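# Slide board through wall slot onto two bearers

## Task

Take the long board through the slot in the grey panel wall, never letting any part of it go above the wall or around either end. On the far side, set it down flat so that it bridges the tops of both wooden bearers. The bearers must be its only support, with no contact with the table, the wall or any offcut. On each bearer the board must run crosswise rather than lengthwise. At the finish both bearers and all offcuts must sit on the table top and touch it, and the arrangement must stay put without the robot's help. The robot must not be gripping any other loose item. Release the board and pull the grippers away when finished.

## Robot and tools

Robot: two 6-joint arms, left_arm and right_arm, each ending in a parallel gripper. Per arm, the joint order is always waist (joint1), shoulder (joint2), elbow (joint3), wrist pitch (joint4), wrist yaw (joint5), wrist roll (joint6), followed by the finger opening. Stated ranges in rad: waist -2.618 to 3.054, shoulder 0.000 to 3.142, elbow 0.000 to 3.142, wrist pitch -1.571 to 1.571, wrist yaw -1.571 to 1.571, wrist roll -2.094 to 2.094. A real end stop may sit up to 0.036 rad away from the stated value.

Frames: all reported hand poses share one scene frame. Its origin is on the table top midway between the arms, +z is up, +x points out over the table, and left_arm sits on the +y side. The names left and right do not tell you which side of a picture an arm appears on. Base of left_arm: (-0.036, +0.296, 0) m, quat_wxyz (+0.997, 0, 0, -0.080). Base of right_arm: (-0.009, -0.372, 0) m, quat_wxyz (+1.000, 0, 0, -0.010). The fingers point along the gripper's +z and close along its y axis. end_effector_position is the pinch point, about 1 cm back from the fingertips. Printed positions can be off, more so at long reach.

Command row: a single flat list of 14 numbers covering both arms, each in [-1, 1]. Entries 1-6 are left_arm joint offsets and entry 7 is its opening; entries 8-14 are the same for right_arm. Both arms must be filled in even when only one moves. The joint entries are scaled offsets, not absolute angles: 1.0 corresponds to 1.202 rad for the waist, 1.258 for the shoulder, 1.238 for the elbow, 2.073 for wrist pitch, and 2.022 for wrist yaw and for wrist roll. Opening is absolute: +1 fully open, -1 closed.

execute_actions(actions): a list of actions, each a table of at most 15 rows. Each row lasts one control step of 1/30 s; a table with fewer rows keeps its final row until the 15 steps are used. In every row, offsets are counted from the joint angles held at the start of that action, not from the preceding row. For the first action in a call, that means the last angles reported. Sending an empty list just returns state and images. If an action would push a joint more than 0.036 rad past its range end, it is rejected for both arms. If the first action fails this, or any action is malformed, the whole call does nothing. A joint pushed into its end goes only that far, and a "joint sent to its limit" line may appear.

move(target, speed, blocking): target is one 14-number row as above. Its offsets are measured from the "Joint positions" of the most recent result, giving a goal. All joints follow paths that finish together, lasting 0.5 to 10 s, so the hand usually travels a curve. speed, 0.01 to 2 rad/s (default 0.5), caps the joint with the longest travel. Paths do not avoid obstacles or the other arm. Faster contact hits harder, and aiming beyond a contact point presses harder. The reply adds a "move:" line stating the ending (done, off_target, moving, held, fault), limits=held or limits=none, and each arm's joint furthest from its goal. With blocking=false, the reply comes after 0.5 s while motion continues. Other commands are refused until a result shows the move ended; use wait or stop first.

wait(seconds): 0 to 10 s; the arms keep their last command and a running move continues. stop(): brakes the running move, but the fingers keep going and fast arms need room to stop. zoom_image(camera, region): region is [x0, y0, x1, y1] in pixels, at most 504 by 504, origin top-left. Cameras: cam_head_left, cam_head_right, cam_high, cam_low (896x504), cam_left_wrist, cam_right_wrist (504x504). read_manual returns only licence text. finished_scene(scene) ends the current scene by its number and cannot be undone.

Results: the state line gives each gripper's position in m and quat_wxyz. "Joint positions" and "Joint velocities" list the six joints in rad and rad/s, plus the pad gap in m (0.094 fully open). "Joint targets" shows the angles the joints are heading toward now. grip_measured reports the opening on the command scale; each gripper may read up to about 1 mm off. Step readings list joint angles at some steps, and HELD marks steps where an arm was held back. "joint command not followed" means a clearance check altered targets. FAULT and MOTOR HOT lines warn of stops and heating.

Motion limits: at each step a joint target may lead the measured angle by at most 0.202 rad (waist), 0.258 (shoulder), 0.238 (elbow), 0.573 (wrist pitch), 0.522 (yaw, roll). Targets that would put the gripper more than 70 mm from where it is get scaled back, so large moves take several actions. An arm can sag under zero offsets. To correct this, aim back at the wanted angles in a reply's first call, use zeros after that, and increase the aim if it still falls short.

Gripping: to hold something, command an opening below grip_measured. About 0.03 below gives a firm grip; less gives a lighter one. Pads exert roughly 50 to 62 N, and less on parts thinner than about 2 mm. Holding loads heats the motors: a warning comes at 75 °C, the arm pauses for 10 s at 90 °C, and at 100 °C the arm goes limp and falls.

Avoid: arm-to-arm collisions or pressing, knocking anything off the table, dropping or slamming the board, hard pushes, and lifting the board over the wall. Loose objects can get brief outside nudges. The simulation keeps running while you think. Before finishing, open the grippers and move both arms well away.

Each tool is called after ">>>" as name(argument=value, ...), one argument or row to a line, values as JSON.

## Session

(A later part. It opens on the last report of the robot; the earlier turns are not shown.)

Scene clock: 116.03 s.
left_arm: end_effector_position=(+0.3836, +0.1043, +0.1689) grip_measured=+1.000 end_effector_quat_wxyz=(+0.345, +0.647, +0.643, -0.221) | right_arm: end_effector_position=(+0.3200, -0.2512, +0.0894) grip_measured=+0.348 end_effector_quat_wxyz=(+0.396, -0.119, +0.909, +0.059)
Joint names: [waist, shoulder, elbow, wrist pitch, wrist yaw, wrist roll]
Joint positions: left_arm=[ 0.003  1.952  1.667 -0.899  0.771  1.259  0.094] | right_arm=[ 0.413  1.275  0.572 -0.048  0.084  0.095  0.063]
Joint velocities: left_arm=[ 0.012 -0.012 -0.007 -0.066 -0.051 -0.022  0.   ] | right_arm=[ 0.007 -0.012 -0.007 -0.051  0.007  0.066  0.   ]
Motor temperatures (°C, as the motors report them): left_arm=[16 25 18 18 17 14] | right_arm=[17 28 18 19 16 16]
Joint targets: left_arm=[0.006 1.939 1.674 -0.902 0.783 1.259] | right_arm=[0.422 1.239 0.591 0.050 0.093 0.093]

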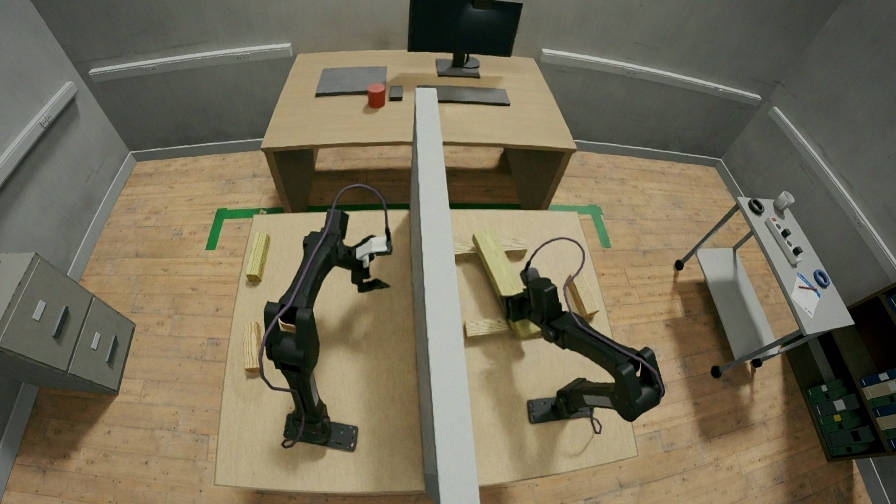

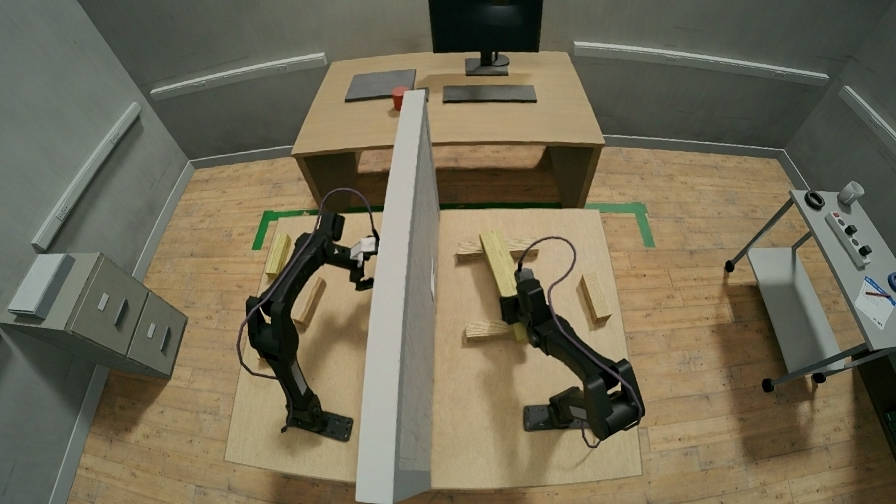

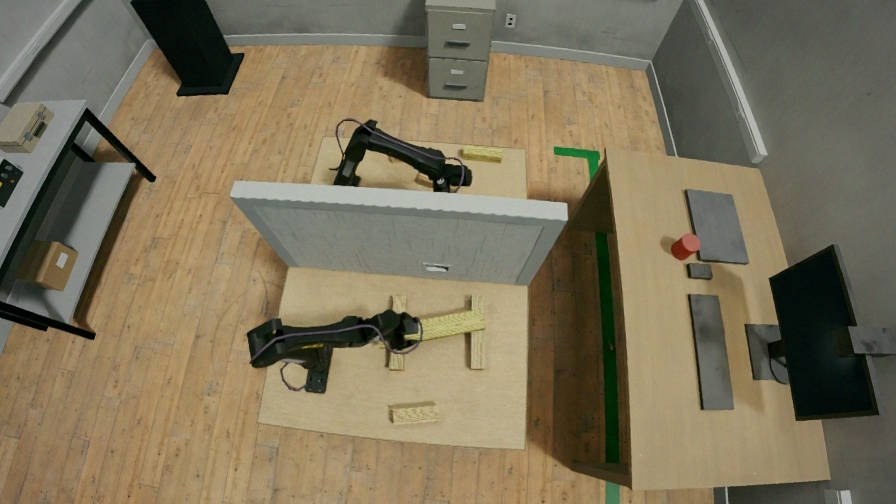

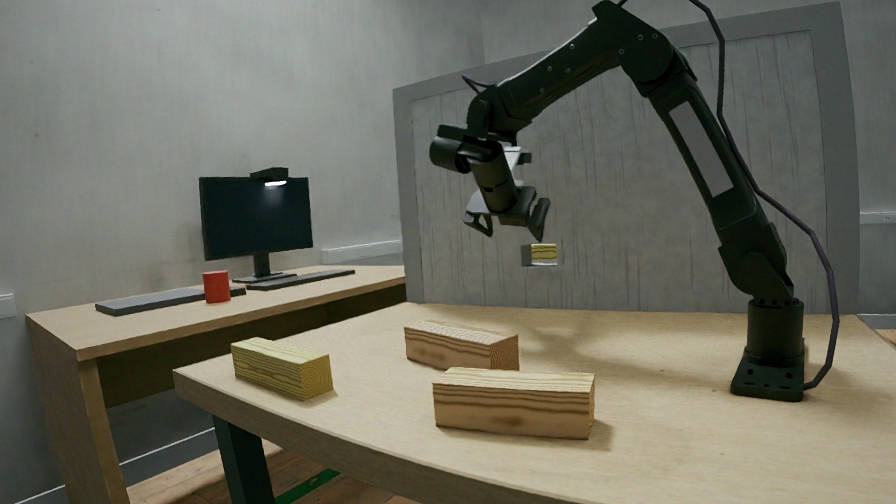

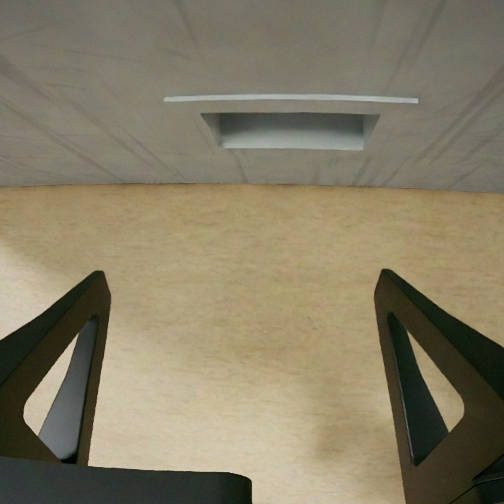

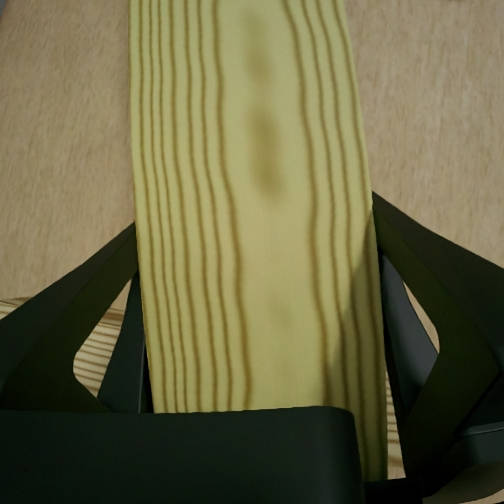

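>>> execute_actions(
  actions=[
    [
[0.0025,-0.01033,0.00565,-0.00145,0.00593,0,1, 0.0075,-0.0104,0.01535,0.0513,0.00445,-0.0018,0.25],
[0.0025,-0.01033,0.00565,-0.00145,0.00593,0,1, 0.0075,0.0025,0.01535,0.0560,0.00445,-0.0027,0.25],
[0.0025,-0.01033,0.00565,-0.00145,0.00593,0,1, 0.0075,0.0111,0.01535,0.0613,0.00445,-0.0037,0.25],
[0.0025,-0.01033,0.00565,-0.00145,0.00593,0,1, 0.0075,0.0182,0.01535,0.0667,0.00445,-0.0047,0.25],
[0.0025,-0.01033,0.00565,-0.00145,0.00593,0,1, 0.0075,0.0264,0.01535,0.0721,0.00445,-0.0057,0.25],
[0.0025,-0.01033,0.00565,-0.00145,0.00593,0,1, 0.0075,0.0352,0.01535,0.0774,0.00445,-0.0067,0.25],
[0.0025,-0.01033,0.00565,-0.00145,0.00593,0,1, 0.0075,0.0435,0.01535,0.0821,0.00445,-0.0077,0.25],
[0.0025,-0.01033,0.00565,-0.00145,0.00593,0,1, 0.0075,0.0523,0.01535,0.0862,0.00445,-0.0084,0.25],
[0.0025,-0.01033,0.00565,-0.00145,0.00593,0,1, 0.0075,0.0605,0.01535,0.0894,0.00445,-0.0089,0.25],
[0.0025,-0.01033,0.00565,-0.00145,0.00593,0,1, 0.0075,0.0675,0.01535,0.0915,0.00445,-0.0089,0.25],
[0.0025,-0.01033,0.00565,-0.00145,0.00593,0,1, 0.0075,0.0722,0.01535,0.0921,0.00445,-0.0089,0.25],
[0.0025,-0.01033,0.00565,-0.00145,0.00593,0,1, 0.0075,0.0756,0.01535,0.0913,0.00445,-0.0089,0.25],
[0.0025,-0.01033,0.00565,-0.00145,0.00593,0,1, 0.0075,0.0781,0.01535,0.0895,0.00445,-0.0089,0.25],
[0.0025,-0.01033,0.00565,-0.00145,0.00593,0,1, 0.0075,0.0795,0.01535,0.0887,0.00445,-0.0089,0.25]
],
  ],
)

>>> wait(
  seconds=0.3,
)

Scene clock: 119.03 s.
left_arm: end_effector_position=(+0.3836, +0.1043, +0.1689) grip_measured=+1.000 end_effector_quat_wxyz=(+0.345, +0.647, +0.643, -0.221) | right_arm: end_effector_position=(+0.3284, -0.2477, +0.0671) grip_measured=+0.348 end_effector_quat_wxyz=(+0.383, -0.124, +0.914, +0.053)
Joint names: [waist, shoulder, elbow, wrist pitch, wrist yaw, wrist roll]
Joint positions: left_arm=[ 0.003  1.952  1.667 -0.899  0.771  1.259  0.094] | right_arm=[0.413 1.384 0.572 0.03  0.084 0.086 0.063]
Joint velocities: left_arm=[ 0.007  0.002 -0.012  0.007 -0.022  0.007  0.   ] | right_arm=[ 0.002  0.037  0.007  0.066  0.007 -0.007 -0.001]
Motor temperatures (°C, as the motors report them): left_arm=[16 25 18 18 17 14] | right_arm=[17 27 18 20 16 16]
Joint targets: left_arm=[0.006 1.939 1.674 -0.902 0.783 1.259] | right_arm=[0.422 1.375 0.591 0.136 0.093 0.077]
Step readings (joint positions):
0: left_arm=[0.003 1.952 1.667 -0.899 0.771 1.259] | right_arm=[0.413 1.275 0.572 -0.048 0.084 0.095]
1: left_arm=[0.003 1.952 1.667 -0.899 0.771 1.259] | right_arm=[0.413 1.275 0.572 -0.048 0.084 0.095]
2: left_arm=[0.003 1.952 1.667 -0.899 0.771 1.259] | right_arm=[0.413 1.276 0.572 -0.045 0.084 0.095]
4: left_arm=[0.003 1.952 1.667 -0.899 0.771 1.259] | right_arm=[0.413 1.288 0.572 -0.032 0.084 0.095]
8: left_arm=[0.003 1.952 1.667 -0.899 0.771 1.259] | right_arm=[0.413 1.329 0.572 0.003 0.084 0.091]
15: Joint positions above

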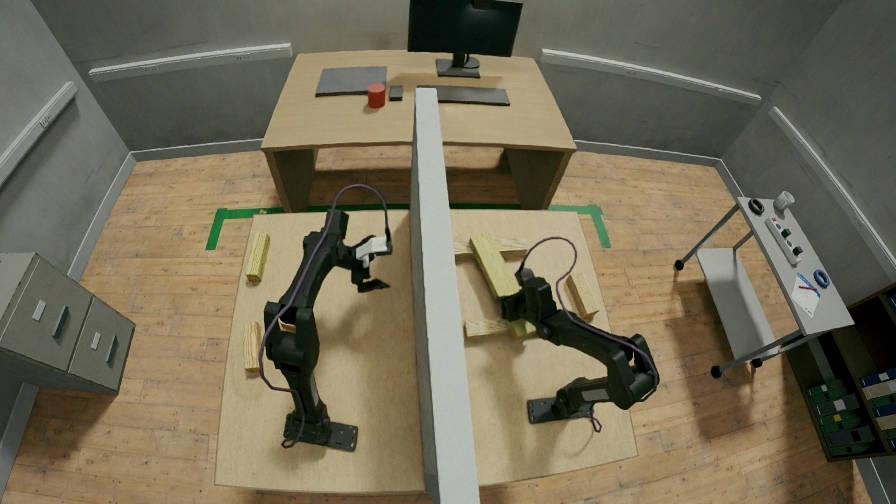

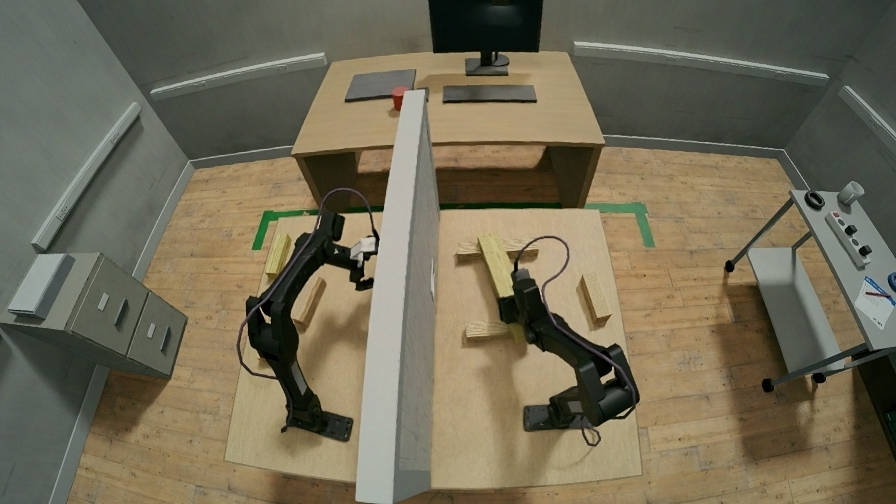

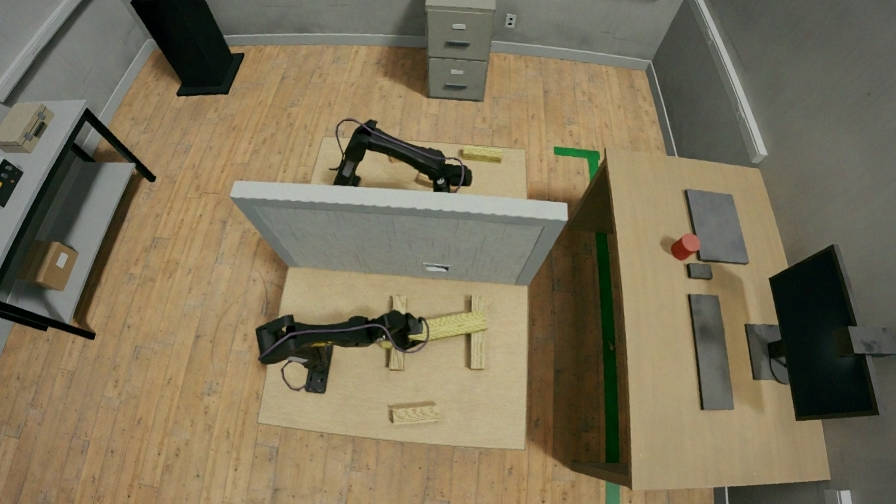

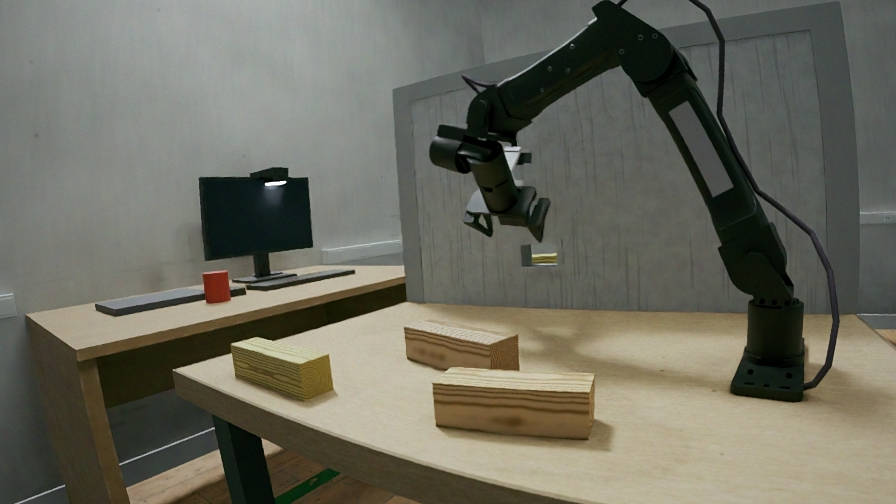

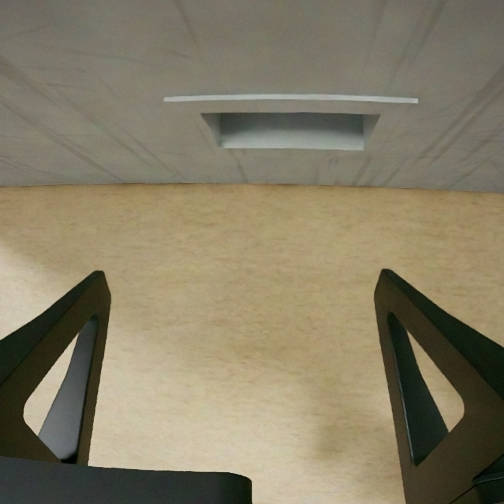

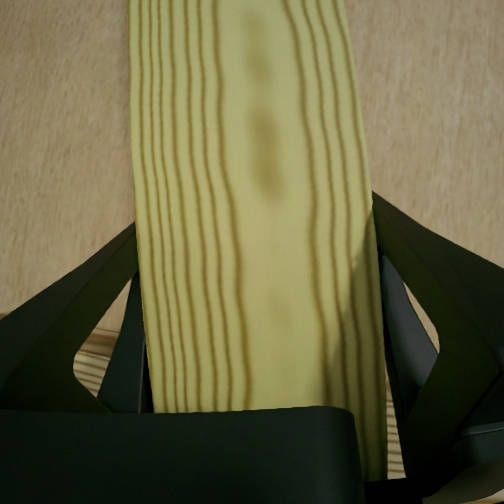

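Scene clock: 119.33 s.
left_arm: end_effector_position=(+0.3836, +0.1043, +0.1689) grip_measured=+1.000 end_effector_quat_wxyz=(+0.345, +0.647, +0.643, -0.221) | right_arm: end_effector_position=(+0.3297, -0.2472, +0.0683) grip_measured=+0.348 end_effector_quat_wxyz=(+0.386, -0.125, +0.912, +0.054)
Joint names: [waist, shoulder, elbow, wrist pitch, wrist yaw, wrist roll]
Joint positions: left_arm=[ 0.003  1.952  1.667 -0.899  0.771  1.259  0.094] | right_arm=[0.413 1.384 0.572 0.039 0.084 0.085 0.063]
Joint velocities: left_arm=[ 0.007  0.007  0.007 -0.007  0.022 -0.066  0.   ] | right_arm=[-0.002 -0.012 -0.002 -0.022 -0.007  0.022 -0.   ]
Motor temperatures (°C, as the motors report them): left_arm=[16 25 18 18 17 14] | right_arm=[17 27 18 20 16 16]
Joint targets: left_arm=[0.006 1.939 1.674 -0.902 0.783 1.259] | right_arm=[0.422 1.375 0.591 0.136 0.093 0.077]
wait: 0.30 s; no rest

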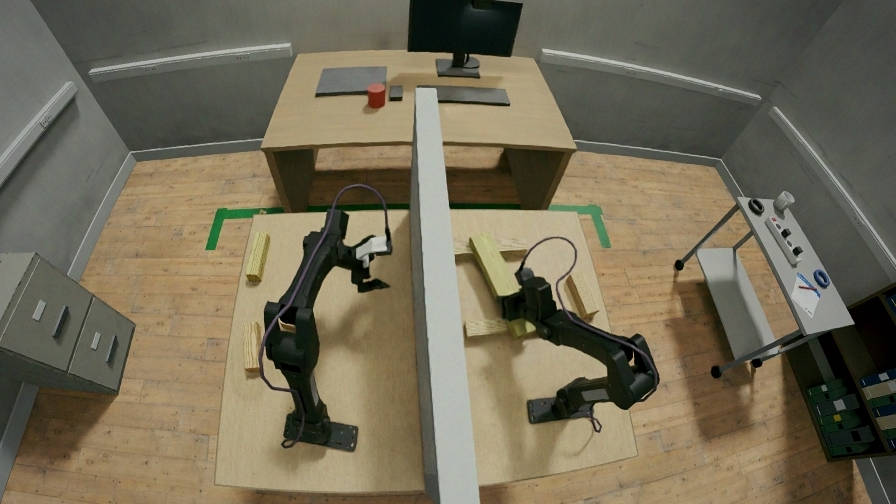

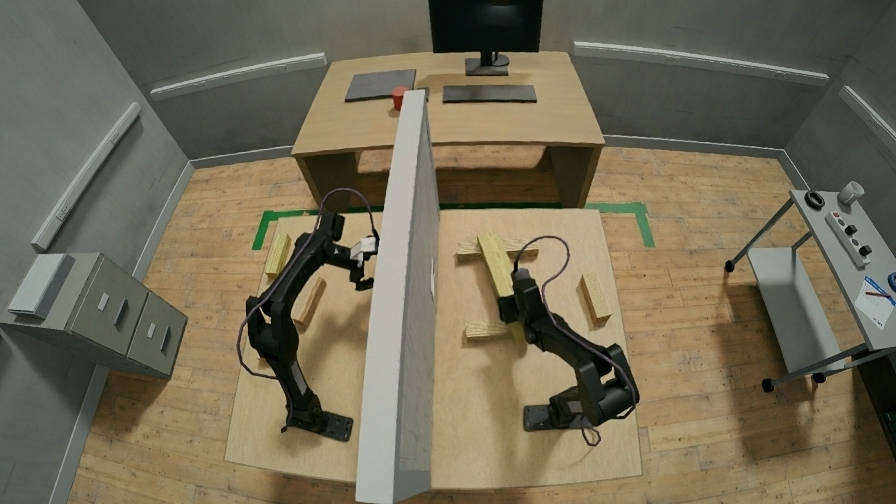

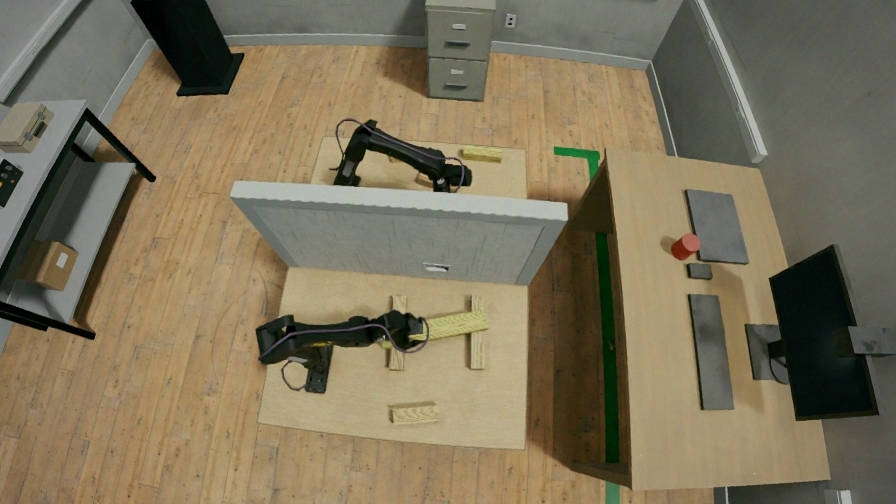

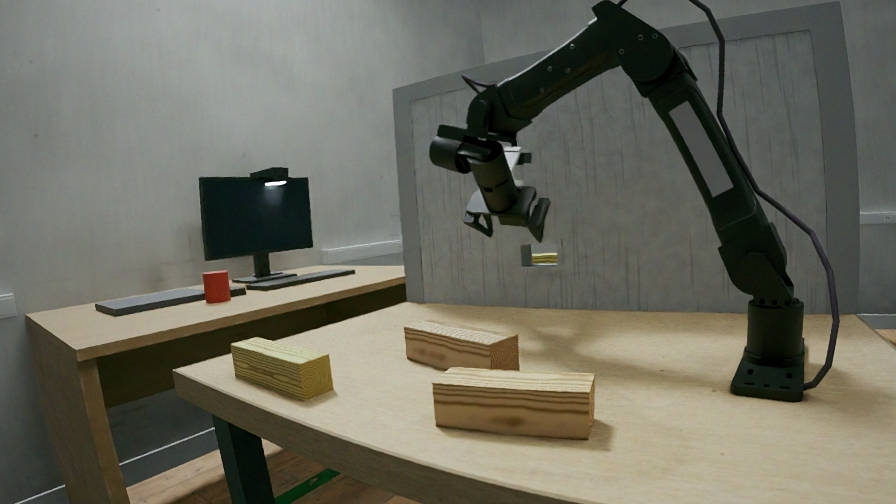

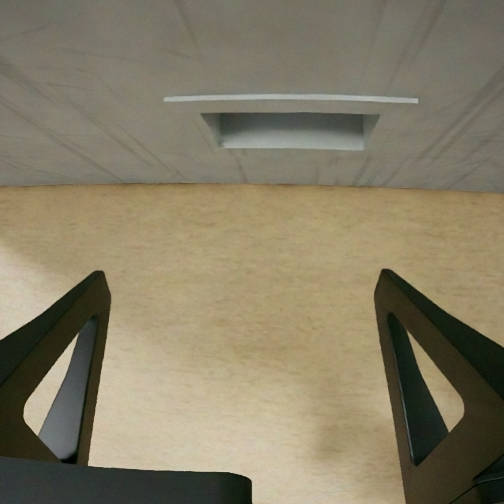

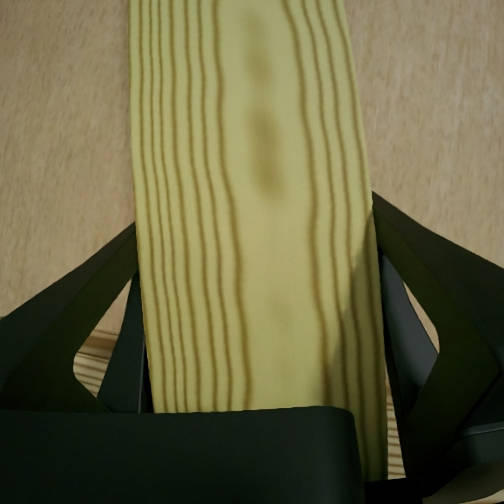

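>>> zoom_image(
  camera="cam_high",
  region=[340, 270, 540, 390],
)

>>> zoom_image(
  camera="cam_head_left",
  region=[440, 215, 600, 355],
)

Region (340, 270, 540, 390) of cam_high's 896x504 image, scaled by 2.520, with more detail than that image has; it fills the top 302 rows of this view, and the rest is white.

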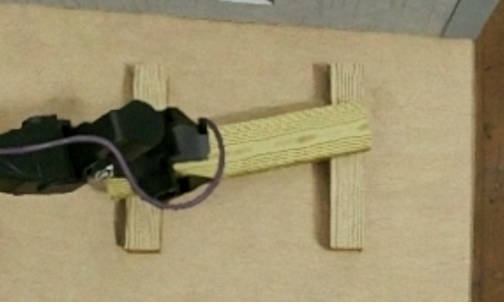

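Region (440, 215, 600, 355) of cam_head_left's 896x504 image, scaled by 3.150, with more detail than that image has; it fills the top 441 rows of this view, and the rest is white.

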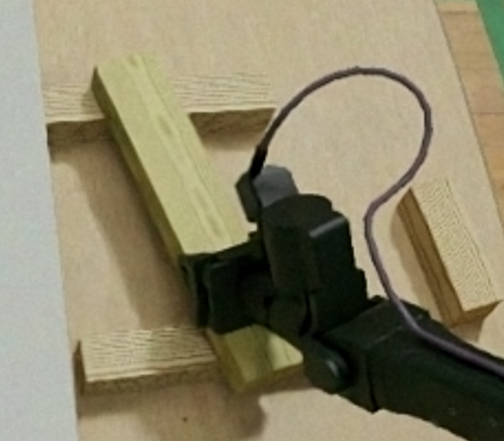

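>>> execute_actions(
  actions=[
    [
[0.0025,-0.01033,0.00565,-0.00145,0.00593,0,1, 0.0075,-0.0059,0.01535,0.0484,0.00445,-0.004,0.25],
[0.0025,-0.01033,0.00565,-0.00145,0.00593,0,1, 0.0075,-0.0048,0.01535,0.0504,0.00445,-0.004,0.25],
[0.0025,-0.01033,0.00565,-0.00145,0.00593,0,1, 0.0075,-0.0031,0.01535,0.0525,0.00445,-0.004,0.25],
[0.0025,-0.01033,0.00565,-0.00145,0.00593,0,1, 0.0075,-0.0009,0.01535,0.0548,0.00445,-0.004,0.25],
[0.0025,-0.01033,0.00565,-0.00145,0.00593,0,1, 0.0075,0.0017,0.01535,0.0571,0.00445,-0.004,0.25],
[0.0025,-0.01033,0.00565,-0.00145,0.00593,0,1, 0.0075,0.0045,0.01535,0.0593,0.00445,-0.004,0.25],
[0.0025,-0.01033,0.00565,-0.00145,0.00593,0,1, 0.0075,0.0074,0.01535,0.0612,0.00445,-0.004,0.25],
[0.0025,-0.01033,0.00565,-0.00145,0.00593,0,1, 0.0075,0.0102,0.01535,0.0630,0.00445,-0.004,0.25],
[0.0025,-0.01033,0.00565,-0.00145,0.00593,0,1, 0.0075,0.0128,0.01535,0.0645,0.00445,-0.004,0.25],
[0.0025,-0.01033,0.00565,-0.00145,0.00593,0,1, 0.0075,0.0150,0.01535,0.0655,0.00445,-0.004,0.25],
[0.0025,-0.01033,0.00565,-0.00145,0.00593,0,1, 0.0075,0.0168,0.01535,0.0660,0.00445,-0.004,0.25],
[0.0025,-0.01033,0.00565,-0.00145,0.00593,0,1, 0.0075,0.0178,0.01535,0.0660,0.00445,-0.004,0.25],
[0.0025,-0.01033,0.00565,-0.00145,0.00593,0,1, 0.0075,0.0186,0.01535,0.0655,0.00445,-0.004,0.25],
[0.0025,-0.01033,0.00565,-0.00145,0.00593,0,1, 0.0075,0.0191,0.01535,0.0645,0.00445,-0.004,0.25],
[0.0025,-0.01033,0.00565,-0.00145,0.00593,0,1, 0.0075,0.0191,0.01535,0.0637,0.00445,-0.004,0.25]
],
  ],
)

>>> wait(
  seconds=0.3,
)

Scene clock: 120.73 s.
left_arm: end_effector_position=(+0.3836, +0.1043, +0.1689) grip_measured=+1.000 end_effector_quat_wxyz=(+0.345, +0.647, +0.643, -0.221) | right_arm: end_effector_position=(+0.3342, -0.2453, +0.0647) grip_measured=+0.348 end_effector_quat_wxyz=(+0.389, -0.125, +0.911, +0.055)
Joint names: [waist, shoulder, elbow, wrist pitch, wrist yaw, wrist roll]
Joint positions: left_arm=[ 0.003  1.952  1.667 -0.899  0.771  1.259  0.094] | right_arm=[0.413 1.415 0.572 0.076 0.084 0.084 0.063]
Joint velocities: left_arm=[-0.002 -0.007 -0.002 -0.007 -0.066 -0.037  0.   ] | right_arm=[-0.027  0.007 -0.012  0.037 -0.037 -0.007  0.001]
Motor temperatures (°C, as the motors report them): left_arm=[16 25 18 18 17 14] | right_arm=[17 27 18 21 16 16]
Joint targets: left_arm=[0.006 1.939 1.674 -0.902 0.783 1.259] | right_arm=[0.422 1.408 0.591 0.170 0.093 0.077]
Step readings (joint positions):
0: left_arm=[0.003 1.952 1.667 -0.899 0.771 1.259] | right_arm=[0.413 1.384 0.572 0.039 0.084 0.085]
1: left_arm=[0.003 1.952 1.667 -0.899 0.771 1.259] | right_arm=[0.413 1.384 0.572 0.039 0.084 0.085]
2: left_arm=[0.003 1.952 1.667 -0.899 0.771 1.259] | right_arm=[0.413 1.384 0.572 0.040 0.084 0.085]
4: left_arm=[0.003 1.952 1.667 -0.899 0.771 1.259] | right_arm=[0.413 1.384 0.572 0.042 0.084 0.085]
8: left_arm=[0.003 1.952 1.667 -0.899 0.771 1.259] | right_arm=[0.413 1.396 0.572 0.060 0.084 0.084]
15: Joint positions above

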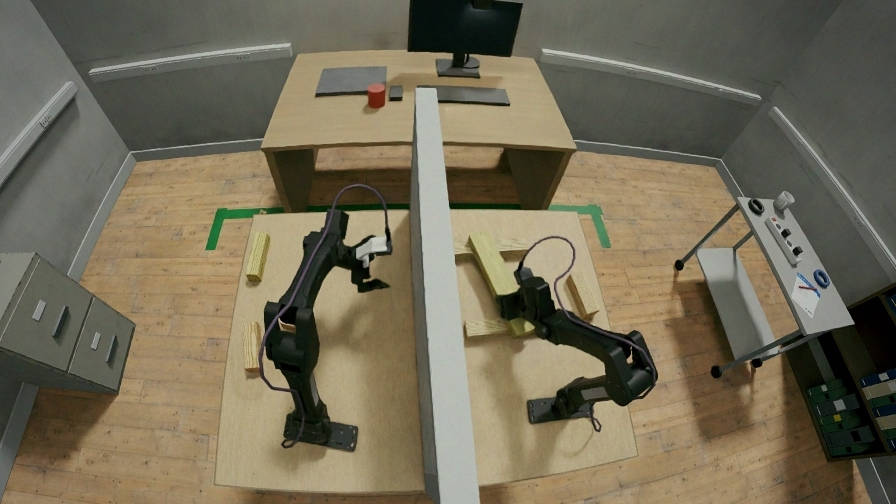

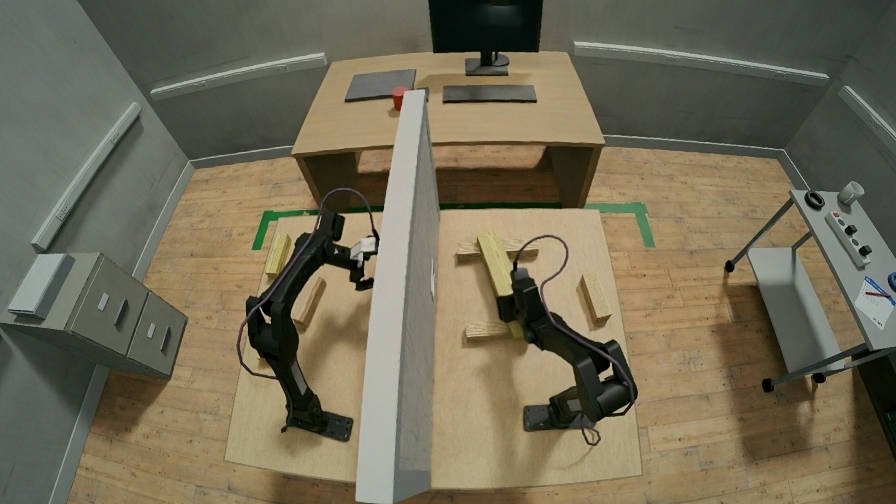

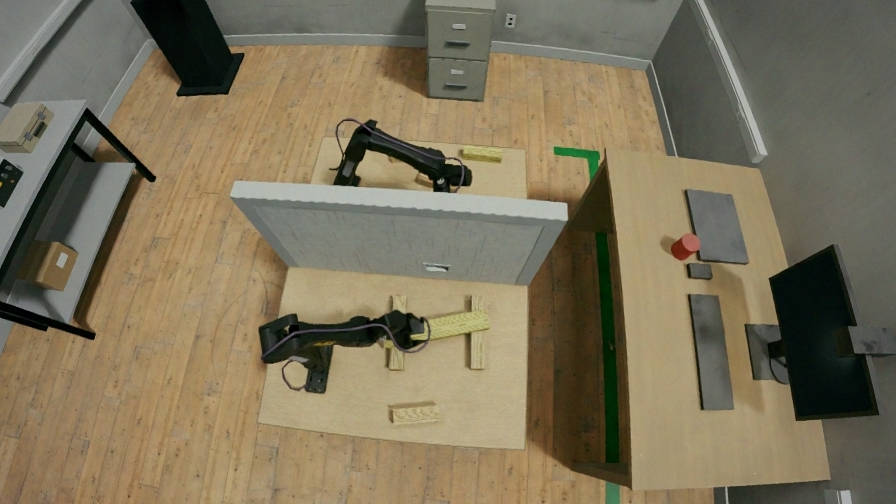

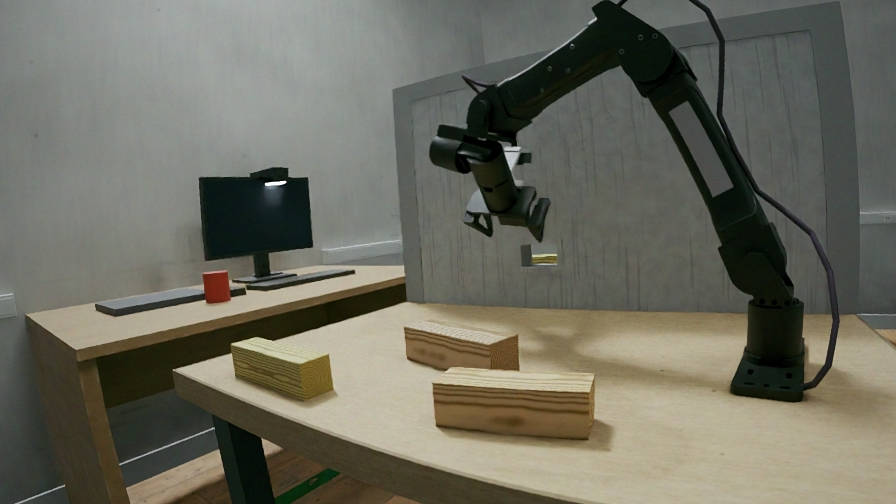

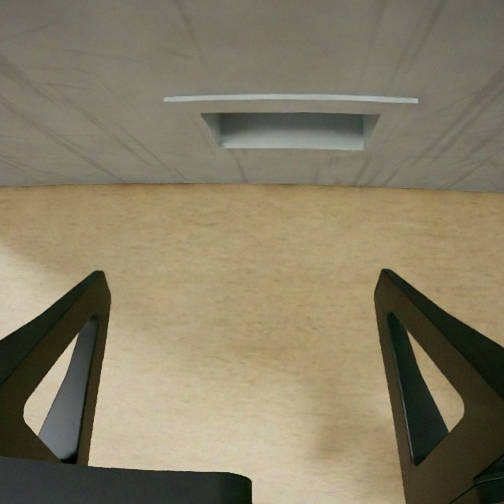

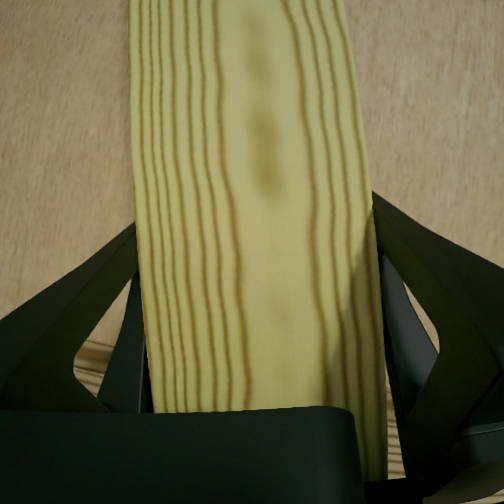

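Scene clock: 121.03 s.
left_arm: end_effector_position=(+0.3836, +0.1043, +0.1689) grip_measured=+1.000 end_effector_quat_wxyz=(+0.345, +0.647, +0.643, -0.221) | right_arm: end_effector_position=(+0.3342, -0.2453, +0.0646) grip_measured=+0.348 end_effector_quat_wxyz=(+0.389, -0.125, +0.911, +0.055)
Joint names: [waist, shoulder, elbow, wrist pitch, wrist yaw, wrist roll]
Joint positions: left_arm=[ 0.003  1.952  1.667 -0.899  0.771  1.259  0.094] | right_arm=[0.413 1.415 0.572 0.076 0.084 0.084 0.063]
Joint velocities: left_arm=[ 0.022  0.007 -0.012  0.051 -0.051  0.007  0.   ] | right_arm=[-0.007 -0.017 -0.007  0.007 -0.037  0.037 -0.   ]
Motor temperatures (°C, as the motors report them): left_arm=[16 25 18 18 17 14] | right_arm=[17 27 18 21 16 16]
Joint targets: left_arm=[0.006 1.939 1.674 -0.902 0.783 1.259] | right_arm=[0.422 1.408 0.591 0.171 0.093 0.077]
wait: 0.30 s; at rest by 0.17 s

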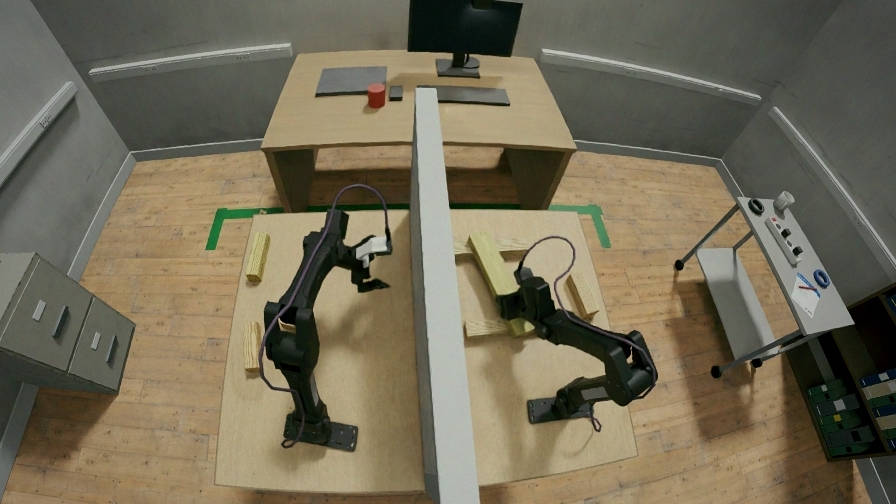

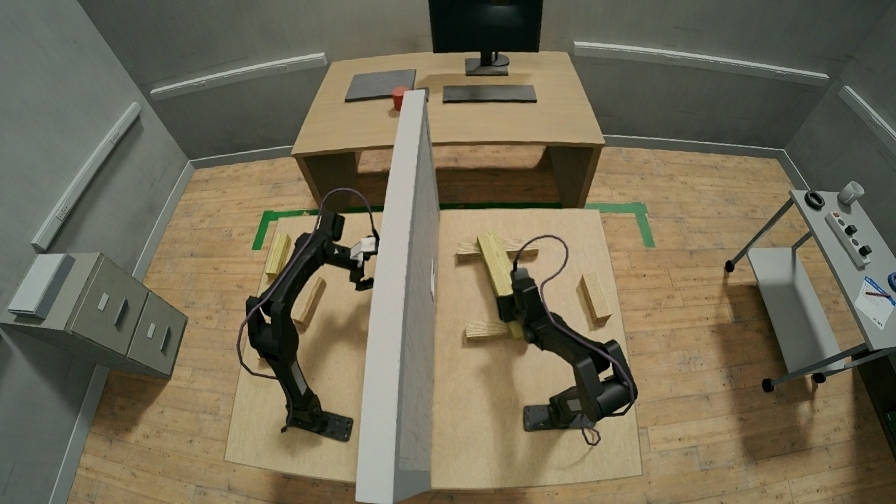

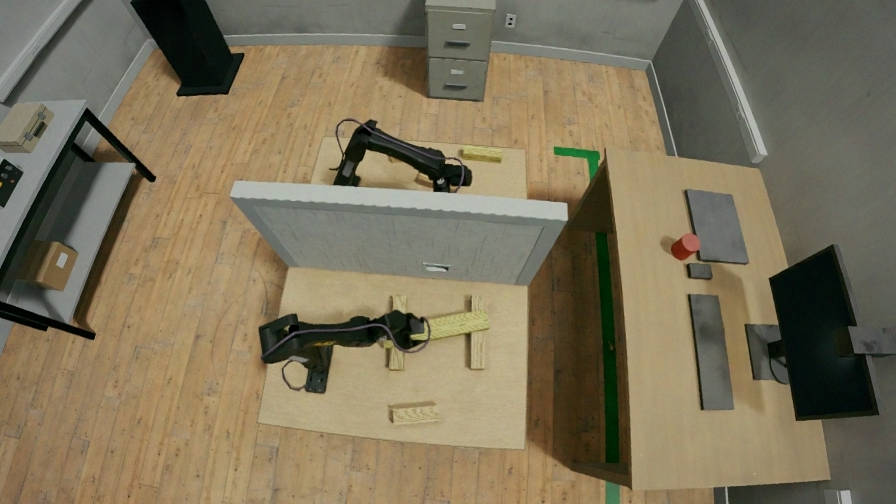

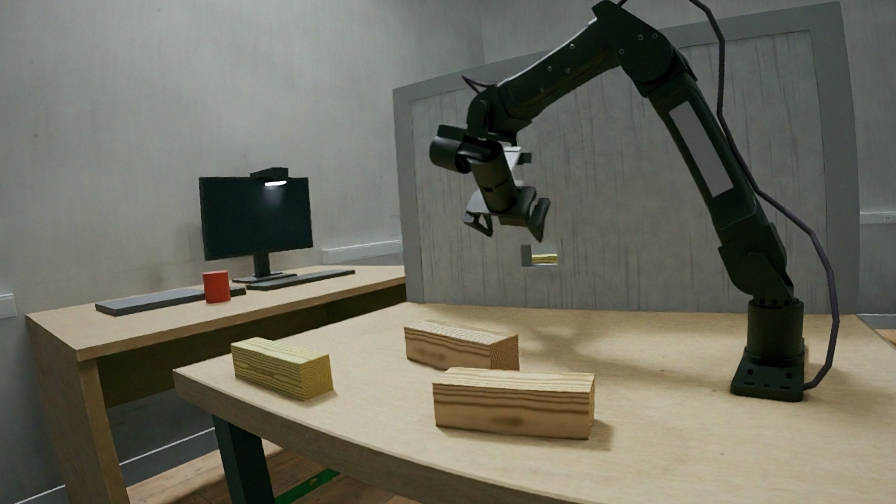

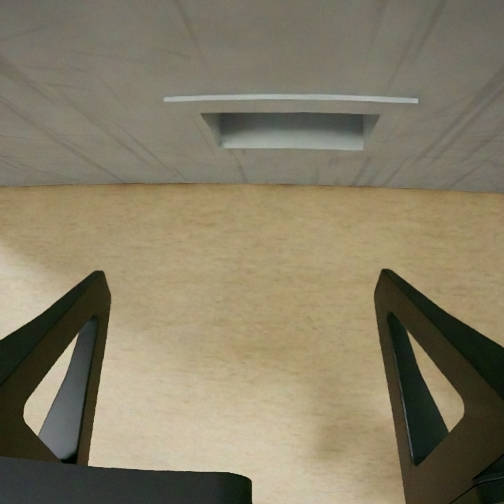

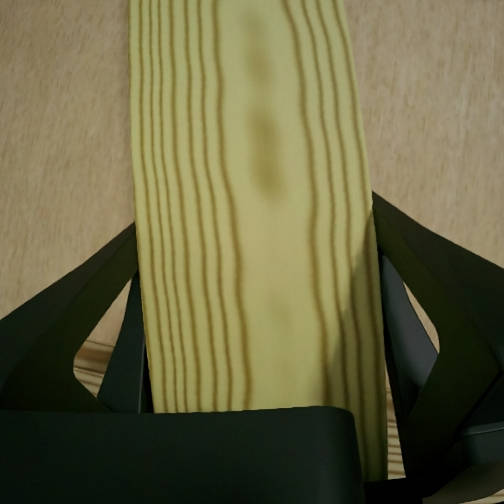

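>>> zoom_image(
  camera="cam_head_left",
  region=[445, 220, 545, 345],
)

>>> zoom_image(
  camera="cam_high",
  region=[370, 285, 500, 375],
)

Region (445, 220, 545, 345) of cam_head_left's 896x504 image, scaled by 4.032, with more detail than that image has; it fills the left 403 columns of this view, and the rest is white.

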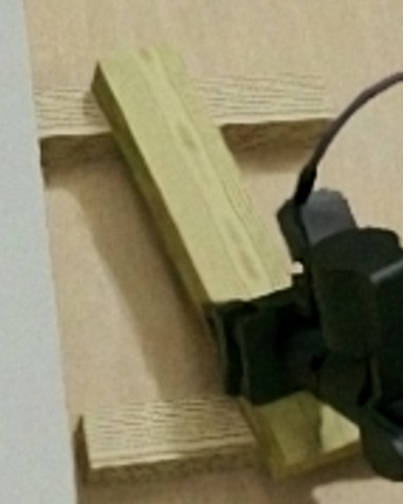

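Region (370, 285, 500, 375) of cam_high's 896x504 image, scaled by 3.877, with more detail than that image has; it fills the top 349 rows of this view, and the rest is white.

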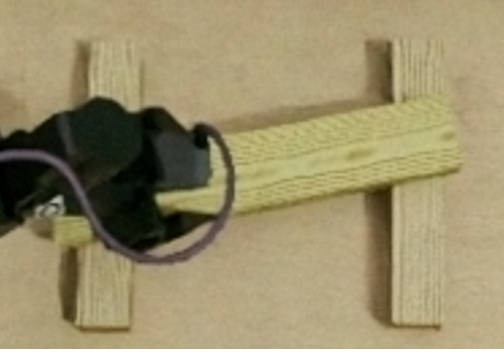

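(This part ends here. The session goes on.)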